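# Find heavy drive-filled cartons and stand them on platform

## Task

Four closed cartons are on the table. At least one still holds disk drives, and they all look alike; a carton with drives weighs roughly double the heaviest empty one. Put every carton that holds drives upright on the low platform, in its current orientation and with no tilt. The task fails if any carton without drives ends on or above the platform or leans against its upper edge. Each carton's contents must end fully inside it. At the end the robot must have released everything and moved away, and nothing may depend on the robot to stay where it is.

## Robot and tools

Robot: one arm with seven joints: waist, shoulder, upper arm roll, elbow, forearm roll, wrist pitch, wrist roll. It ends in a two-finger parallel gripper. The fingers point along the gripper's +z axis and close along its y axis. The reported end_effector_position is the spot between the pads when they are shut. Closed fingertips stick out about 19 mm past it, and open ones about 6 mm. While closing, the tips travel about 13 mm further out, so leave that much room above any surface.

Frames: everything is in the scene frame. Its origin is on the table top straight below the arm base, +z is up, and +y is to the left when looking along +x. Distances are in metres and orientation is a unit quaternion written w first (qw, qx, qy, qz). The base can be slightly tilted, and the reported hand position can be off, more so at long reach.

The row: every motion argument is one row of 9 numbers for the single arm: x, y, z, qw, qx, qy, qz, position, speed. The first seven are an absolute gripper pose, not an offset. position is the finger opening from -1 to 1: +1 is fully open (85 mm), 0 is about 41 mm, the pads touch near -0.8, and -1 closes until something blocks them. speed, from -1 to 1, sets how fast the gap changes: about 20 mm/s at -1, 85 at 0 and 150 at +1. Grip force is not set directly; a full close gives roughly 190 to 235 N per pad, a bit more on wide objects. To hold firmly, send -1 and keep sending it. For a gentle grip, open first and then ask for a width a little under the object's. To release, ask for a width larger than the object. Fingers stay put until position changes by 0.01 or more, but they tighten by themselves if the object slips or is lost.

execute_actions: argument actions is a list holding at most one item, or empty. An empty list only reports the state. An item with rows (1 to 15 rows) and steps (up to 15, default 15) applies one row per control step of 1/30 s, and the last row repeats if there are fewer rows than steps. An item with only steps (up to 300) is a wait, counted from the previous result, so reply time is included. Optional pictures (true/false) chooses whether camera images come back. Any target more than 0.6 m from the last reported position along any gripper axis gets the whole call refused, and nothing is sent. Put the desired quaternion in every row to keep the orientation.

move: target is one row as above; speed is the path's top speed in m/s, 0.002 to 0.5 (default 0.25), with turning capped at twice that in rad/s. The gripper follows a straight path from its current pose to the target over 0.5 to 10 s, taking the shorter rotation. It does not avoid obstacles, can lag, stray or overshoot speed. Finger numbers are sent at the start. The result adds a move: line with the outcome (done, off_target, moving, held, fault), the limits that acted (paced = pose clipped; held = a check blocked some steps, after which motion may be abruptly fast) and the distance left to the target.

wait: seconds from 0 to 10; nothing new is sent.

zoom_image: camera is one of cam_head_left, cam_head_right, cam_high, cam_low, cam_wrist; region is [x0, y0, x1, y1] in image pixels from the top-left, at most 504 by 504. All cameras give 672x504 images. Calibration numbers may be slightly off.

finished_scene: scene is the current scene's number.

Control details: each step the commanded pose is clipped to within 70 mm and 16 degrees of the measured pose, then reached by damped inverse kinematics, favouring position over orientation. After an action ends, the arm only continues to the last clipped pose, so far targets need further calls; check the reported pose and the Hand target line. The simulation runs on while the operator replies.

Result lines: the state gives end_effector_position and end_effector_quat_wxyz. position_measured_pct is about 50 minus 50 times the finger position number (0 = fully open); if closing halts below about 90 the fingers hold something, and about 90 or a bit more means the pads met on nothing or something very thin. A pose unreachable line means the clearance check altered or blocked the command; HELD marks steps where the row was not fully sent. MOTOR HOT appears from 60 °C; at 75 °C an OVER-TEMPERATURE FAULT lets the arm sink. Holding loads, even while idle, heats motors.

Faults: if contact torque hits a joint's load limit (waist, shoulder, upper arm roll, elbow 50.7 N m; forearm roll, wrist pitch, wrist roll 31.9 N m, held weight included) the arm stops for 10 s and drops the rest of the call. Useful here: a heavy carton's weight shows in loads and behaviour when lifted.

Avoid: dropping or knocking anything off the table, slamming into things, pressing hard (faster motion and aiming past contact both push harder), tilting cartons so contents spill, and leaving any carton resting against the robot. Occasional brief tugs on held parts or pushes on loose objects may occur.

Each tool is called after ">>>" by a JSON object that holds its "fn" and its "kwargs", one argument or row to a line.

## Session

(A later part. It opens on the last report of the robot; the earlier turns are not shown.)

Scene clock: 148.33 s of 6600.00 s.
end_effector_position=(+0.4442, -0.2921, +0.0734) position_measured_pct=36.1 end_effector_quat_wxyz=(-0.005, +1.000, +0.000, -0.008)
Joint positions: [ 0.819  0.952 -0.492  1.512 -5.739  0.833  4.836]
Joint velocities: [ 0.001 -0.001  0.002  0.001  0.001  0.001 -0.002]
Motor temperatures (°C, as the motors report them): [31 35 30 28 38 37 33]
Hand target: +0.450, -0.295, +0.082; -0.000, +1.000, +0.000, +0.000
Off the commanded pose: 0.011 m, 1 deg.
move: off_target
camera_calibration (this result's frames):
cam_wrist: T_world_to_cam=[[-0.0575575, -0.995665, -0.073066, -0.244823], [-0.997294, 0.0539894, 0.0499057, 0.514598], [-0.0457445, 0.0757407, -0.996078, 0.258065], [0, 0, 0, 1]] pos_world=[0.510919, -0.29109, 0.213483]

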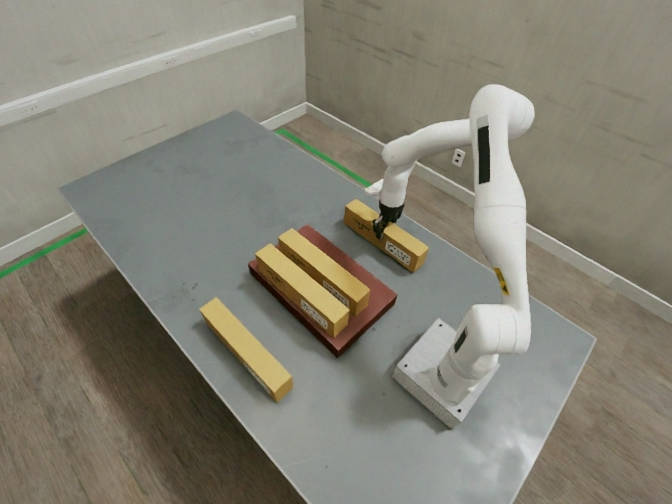

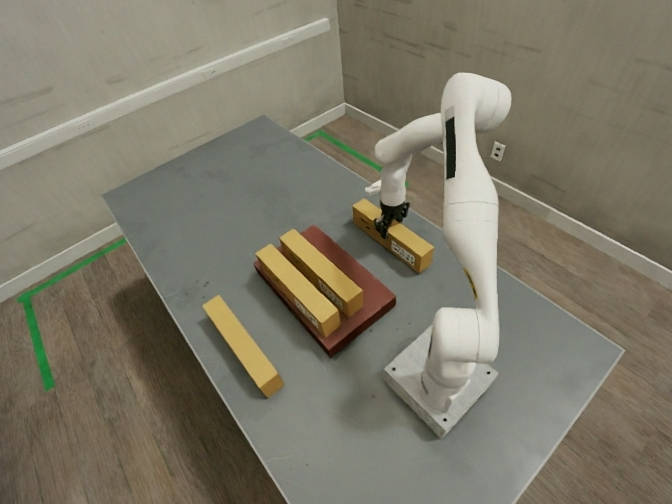

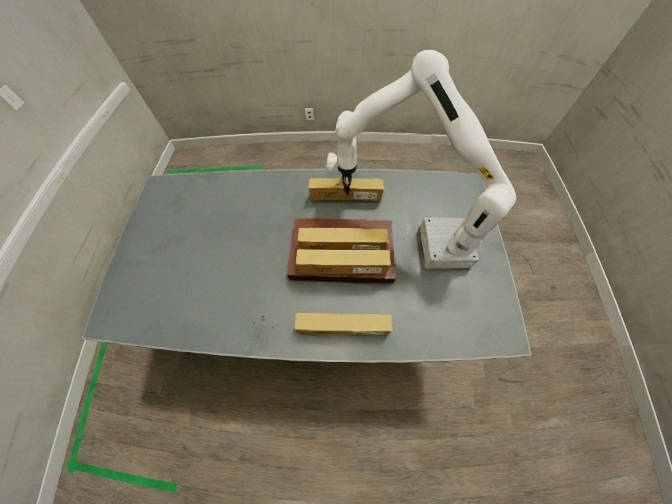

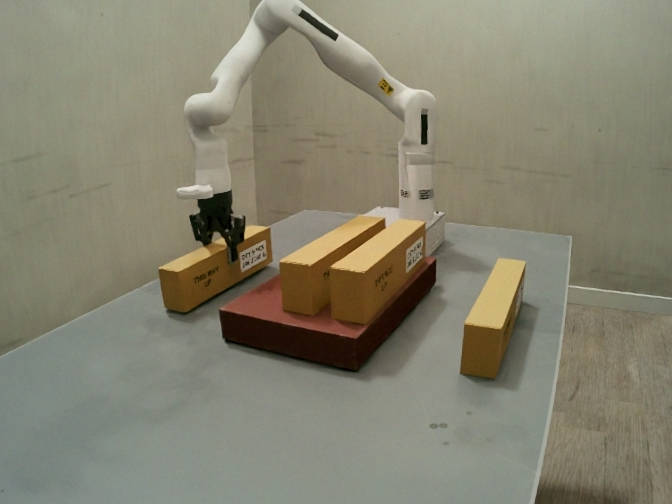

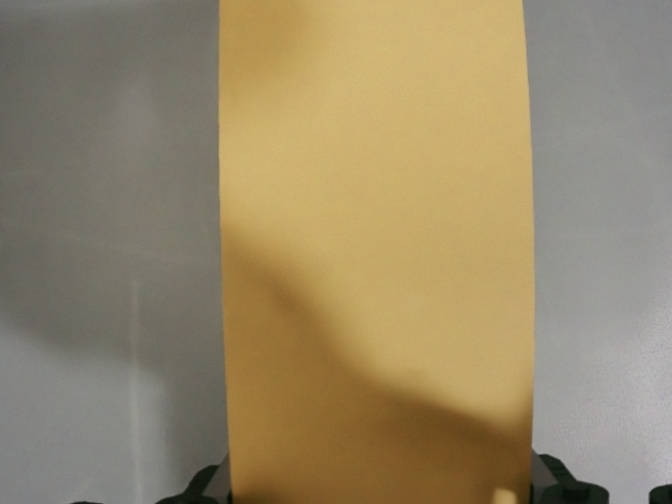

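Heavy as well.

>>> {"fn": "move", "kwargs": {
  "target": [0.455, -0.23, 0.152, 0, 1, 0, 0.006, -1, 0],
  "speed": 0.12
}}

>>> {"fn": "move", "kwargs": {
  "target": [0.465, -0.088, 0.15, 0, 1, 0, 0.008, -1, 0],
  "speed": 0.15
}}

>>> {"fn": "move", "kwargs": {
  "target": [0.462, -0.088, 0.124, 0, 1, 0, 0.003, -1, 0],
  "speed": 0.025
}}

>>> {"fn": "execute_actions", "kwargs": {
  "actions": [
    {"rows":[[0.46,-0.088,0.1245,0,1,0,0,0.65,0]],"steps":11}
  ],
  "pictures": false
}}

>>> {"fn": "move", "kwargs": {
  "target": [0.46, -0.088, 0.3, 0, 1, 0, 0, 0.65, 0],
  "speed": 0.2
}}

Scene clock: 158.53 s of 6600.00 s.
end_effector_position=(+0.4493, -0.2276, +0.1438) position_measured_pct=36.1 end_effector_quat_wxyz=(-0.005, +1.000, +0.000, -0.002)
Joint positions: [ 0.756  0.788 -0.547  1.603 -5.801  0.895  4.743]
Joint velocities: [ 0.004 -0.004  0.007  0.002  0.005  0.004 -0.   ]
Motor temperatures (°C, as the motors report them): [31 35 30 28 38 37 33]
Hand target: +0.455, -0.230, +0.152; -0.000, +1.000, +0.000, +0.006
Off the commanded pose: 0.010 m, 1 deg.
After step 90, 6.07 s passed at rest.
move: off_target
camera_calibration (this result's frames):
cam_wrist: T_world_to_cam=[[-0.0570996, -0.995724, -0.0726139, -0.175421], [-0.997766, 0.0543869, 0.0388034, 0.514586], [-0.0346883, 0.0746673, -0.996605, 0.318459], [0, 0, 0, 1]] pos_world=[0.514467, -0.226436, 0.284672]

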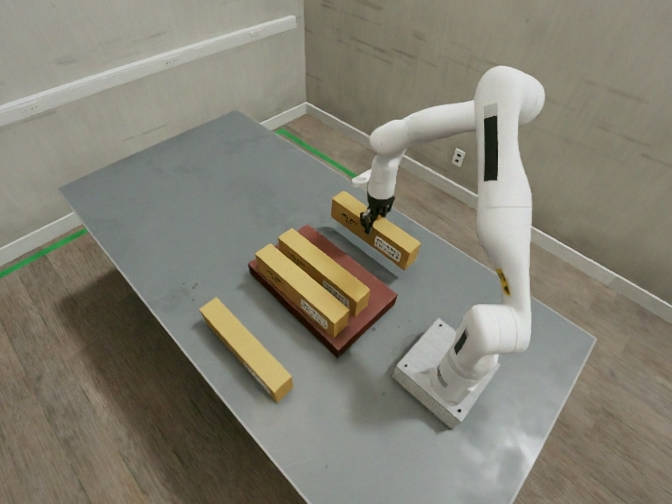

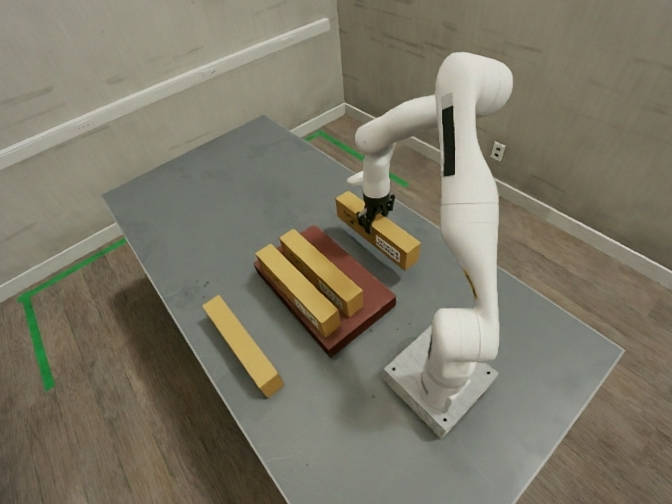

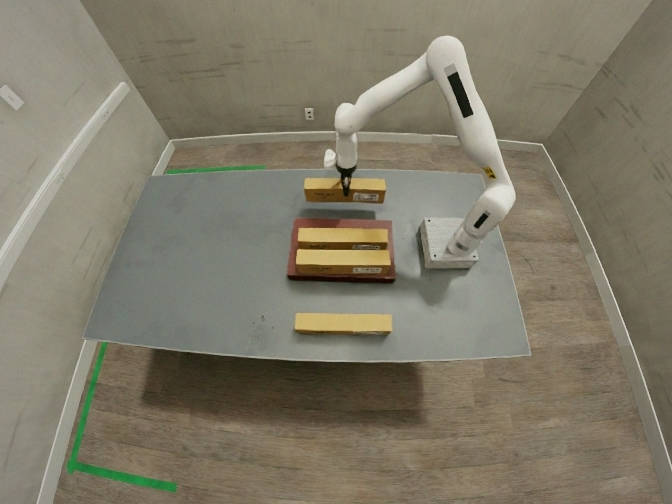

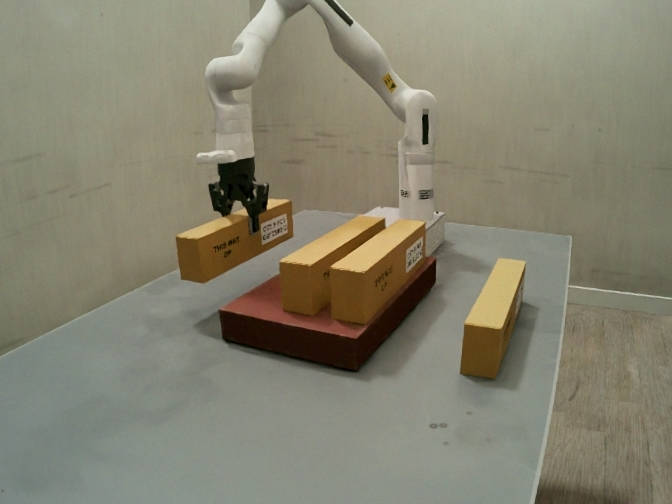

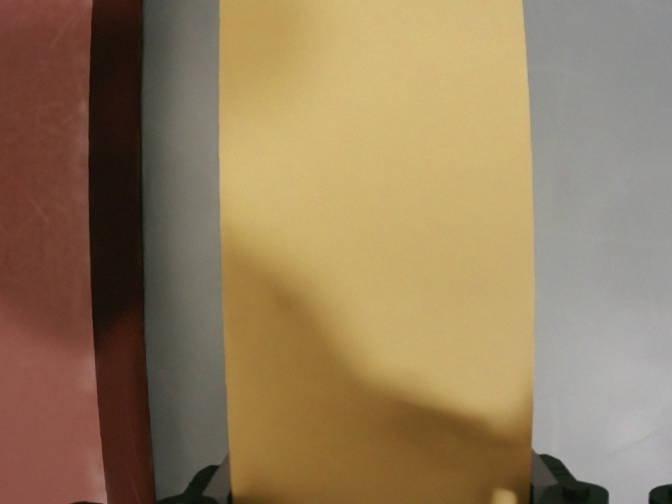

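Scene clock: 159.87 s of 6600.00 s.
end_effector_position=(+0.4591, -0.0874, +0.1430) position_measured_pct=36.1 end_effector_quat_wxyz=(-0.002, +1.000, -0.000, -0.000)
Joint positions: [ 0.488  0.725 -0.54   1.746 -5.797  0.807  4.426]
Joint velocities: [-0.004 -0.001 -0.007 -0.    -0.001 -0.001 -0.001]
Motor temperatures (°C, as the motors report them): [31 35 30 28 38 37 33]
Hand target: +0.465, -0.088, +0.150; -0.000, +1.000, +0.000, +0.008
Off the commanded pose: 0.009 m, 1 deg.
move: off_target
camera_calibration (this result's frames):
cam_wrist: T_world_to_cam=[[-0.0576928, -0.996016, -0.0679994, -0.0358038], [-0.997854, 0.0554194, 0.03486, 0.51751], [-0.0309526, 0.0698646, -0.997076, 0.305425], [0, 0, 0, 1]] pos_world=[0.523788, -0.0856797, 0.284057]

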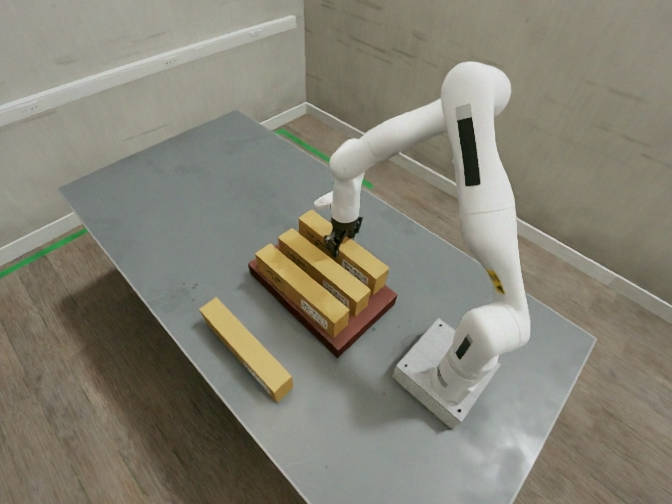

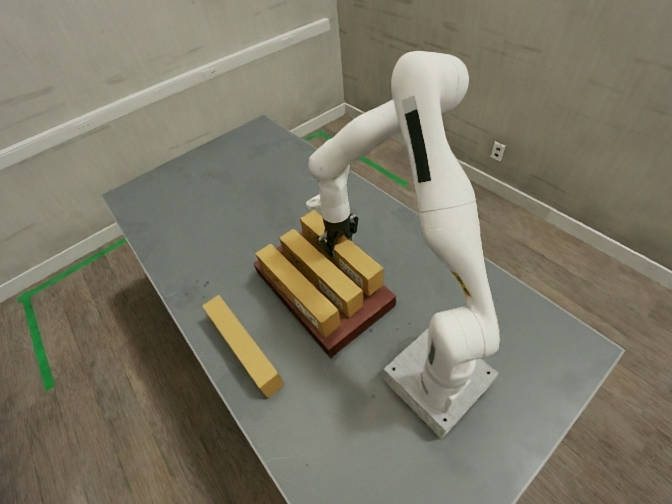

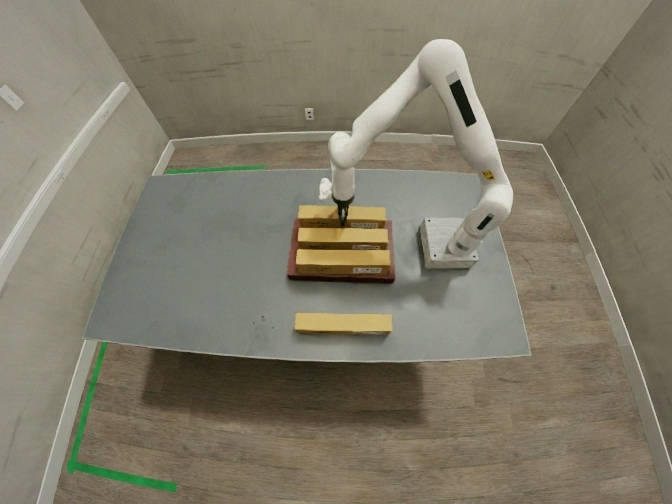

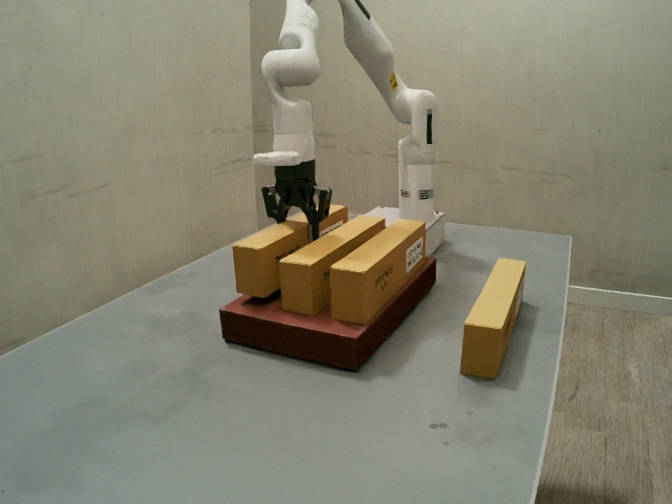

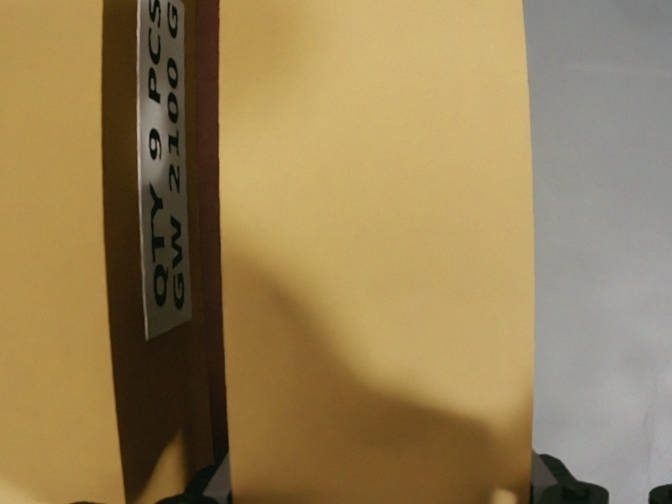

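Scene clock: 160.87 s of 6600.00 s.
end_effector_position=(+0.4590, -0.0875, +0.1243) position_measured_pct=36.1 end_effector_quat_wxyz=(+0.000, +1.000, +0.000, -0.000)
Joint positions: [ 0.47   0.755 -0.517  1.76  -5.769  0.763  4.402]
Joint velocities: [-0.001 -0.     0.001  0.    -0.001 -0.001 -0.   ]
Motor temperatures (°C, as the motors report them): [31 35 30 28 38 37 33]
Hand target: +0.462, -0.088, +0.124; +0.000, +1.000, +0.000, +0.003
Off the commanded pose: 0.003 m, 0 deg.
move: done
camera_calibration (this result's frames):
cam_wrist: T_world_to_cam=[[-0.0565942, -0.996415, -0.0628888, -0.0382828], [-0.997924, 0.0545154, 0.0342945, 0.518046], [-0.0307431, 0.0646991, -0.997431, 0.28632], [0, 0, 0, 1]] pos_world=[0.523606, -0.0849116, 0.265411]

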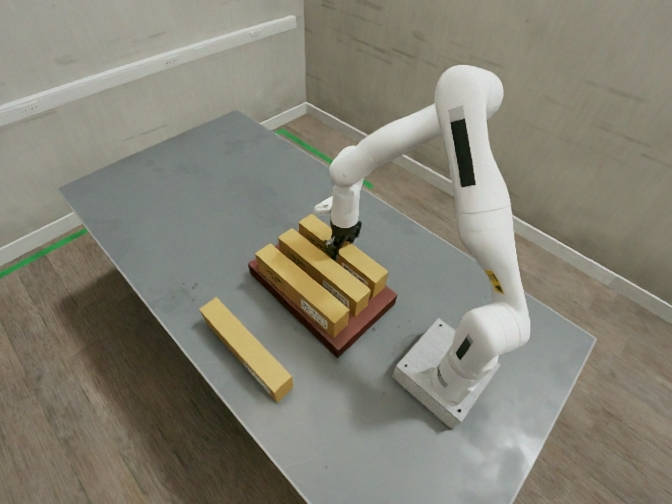

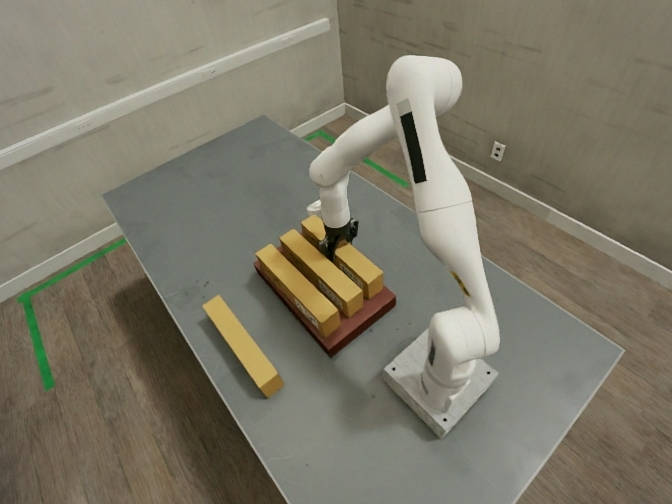

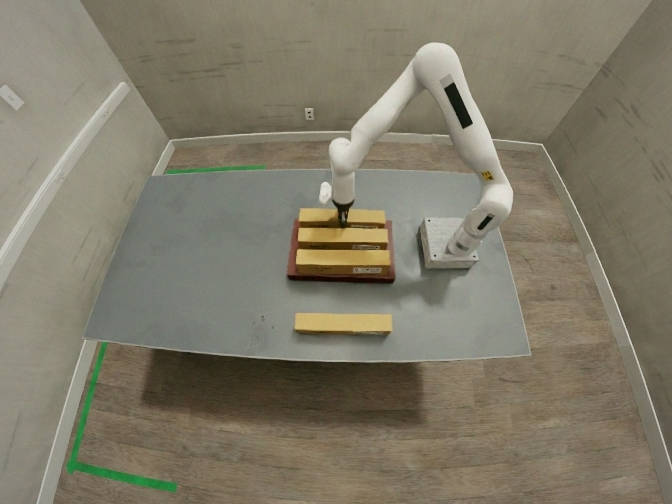

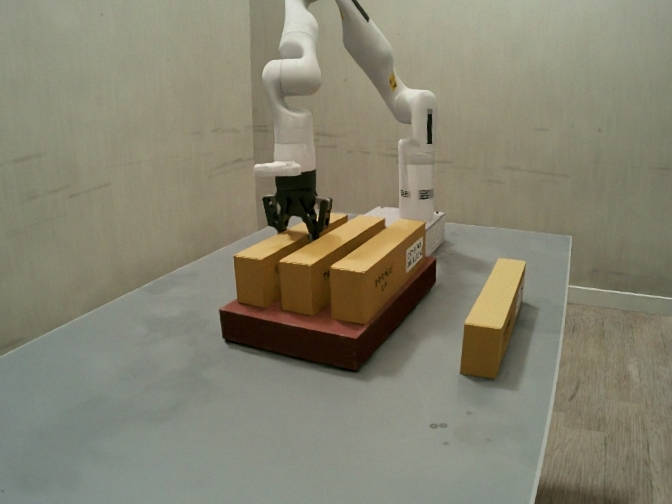

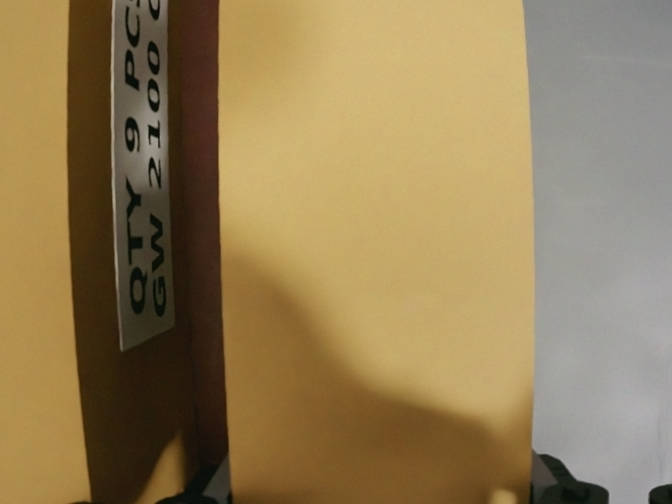

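Scene clock: 161.23 s of 6600.00 s.
end_effector_position=(+0.4600, -0.0880, +0.1245) position_measured_pct=17.9 end_effector_quat_wxyz=(-0.000, +1.000, +0.000, -0.000)
Joint positions: [ 0.471  0.756 -0.517  1.756 -5.769  0.765  4.404]
Joint velocities: [-0.    -0.     0.001 -0.    -0.     0.001 -0.   ]
Motor temperatures (°C, as the motors report them): [31 35 30 28 38 37 33]
Hand target: +0.460, -0.088, +0.125; +0.000, +1.000, -0.000, -0.000
Off the commanded pose: 0.000 m, 0 deg.
Steps of this call (steps 1 to 11: all 11 steps of this action). Readings (end_effector_position | what the end effector reports):
1: (+0.4588, -0.0875, +0.1244) | position_measured_pct=36.1
2: (+0.4586, -0.0875, +0.1240) | position_measured_pct=35.7
4: (+0.4592, -0.0878, +0.1240) | position_measured_pct=31.3
8: (+0.4599, -0.0879, +0.1244) | position_measured_pct=20.6
11: the state above

Scene clock: 162.70 s of 6600.00 s.
end_effector_position=(+0.4594, -0.0877, +0.3001) position_measured_pct=17.9 end_effector_quat_wxyz=(-0.000, +1.000, +0.000, -0.000)
Joint positions: [ 0.552  0.506 -0.64   1.538 -5.966  1.2    4.568]
Joint velocities: [ 0.    -0.002  0.    -0.001 -0.     0.     0.002]
Motor temperatures (°C, as the motors report them): [31 35 30 28 38 37 33]
Hand target: +0.459, -0.088, +0.300; -0.000, +1.000, -0.000, -0.000
Off the commanded pose: 0.001 m, 0 deg.
move: done
camera_calibration (this result's frames):
cam_wrist: T_world_to_cam=[[-0.0568352, -0.996361, -0.0635237, -0.0271059], [-0.99791, 0.054734, 0.0343444, 0.512496], [-0.0307425, 0.0653429, -0.997389, 0.461718], [0, 0, 0, 1]] pos_world=[0.524079, -0.0852282, 0.441189]

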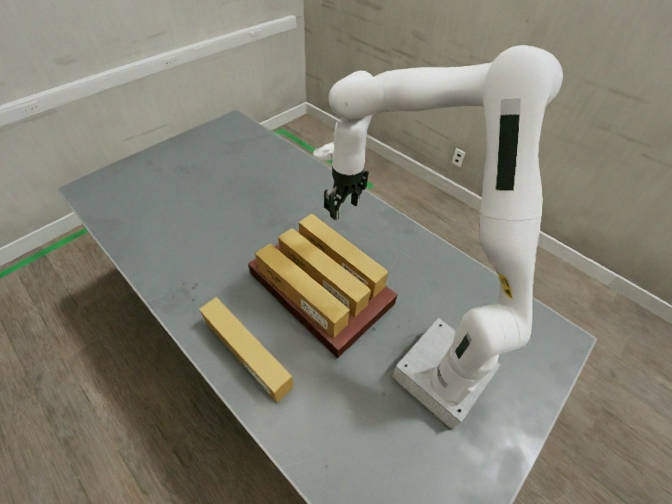

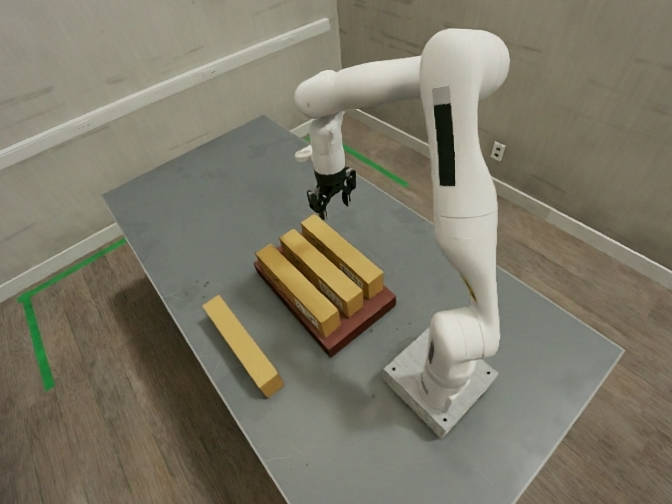

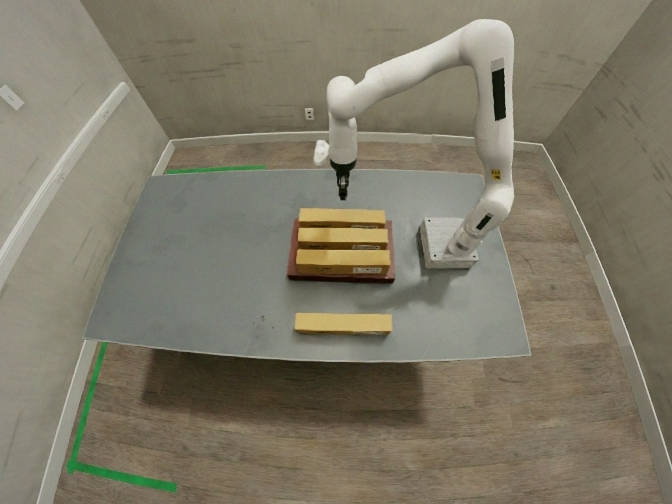

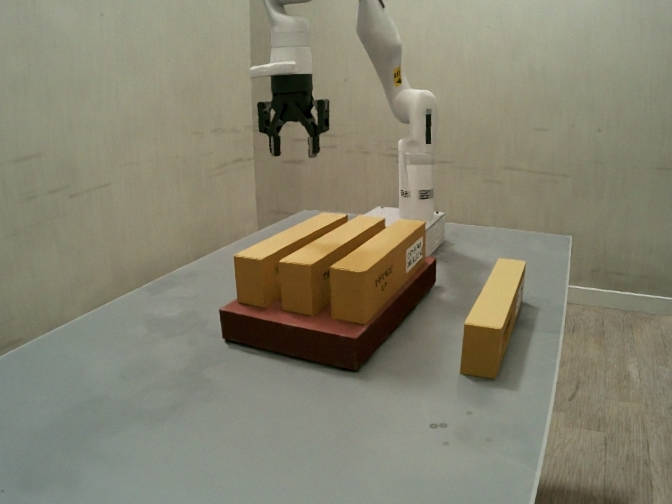

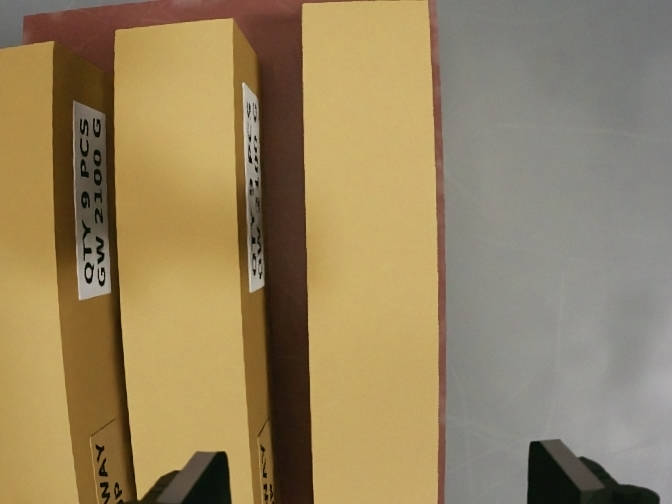

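>>> {"fn": "finished_scene", "kwargs": {
  "scene": 1
}}

The scene is finished: the task was done.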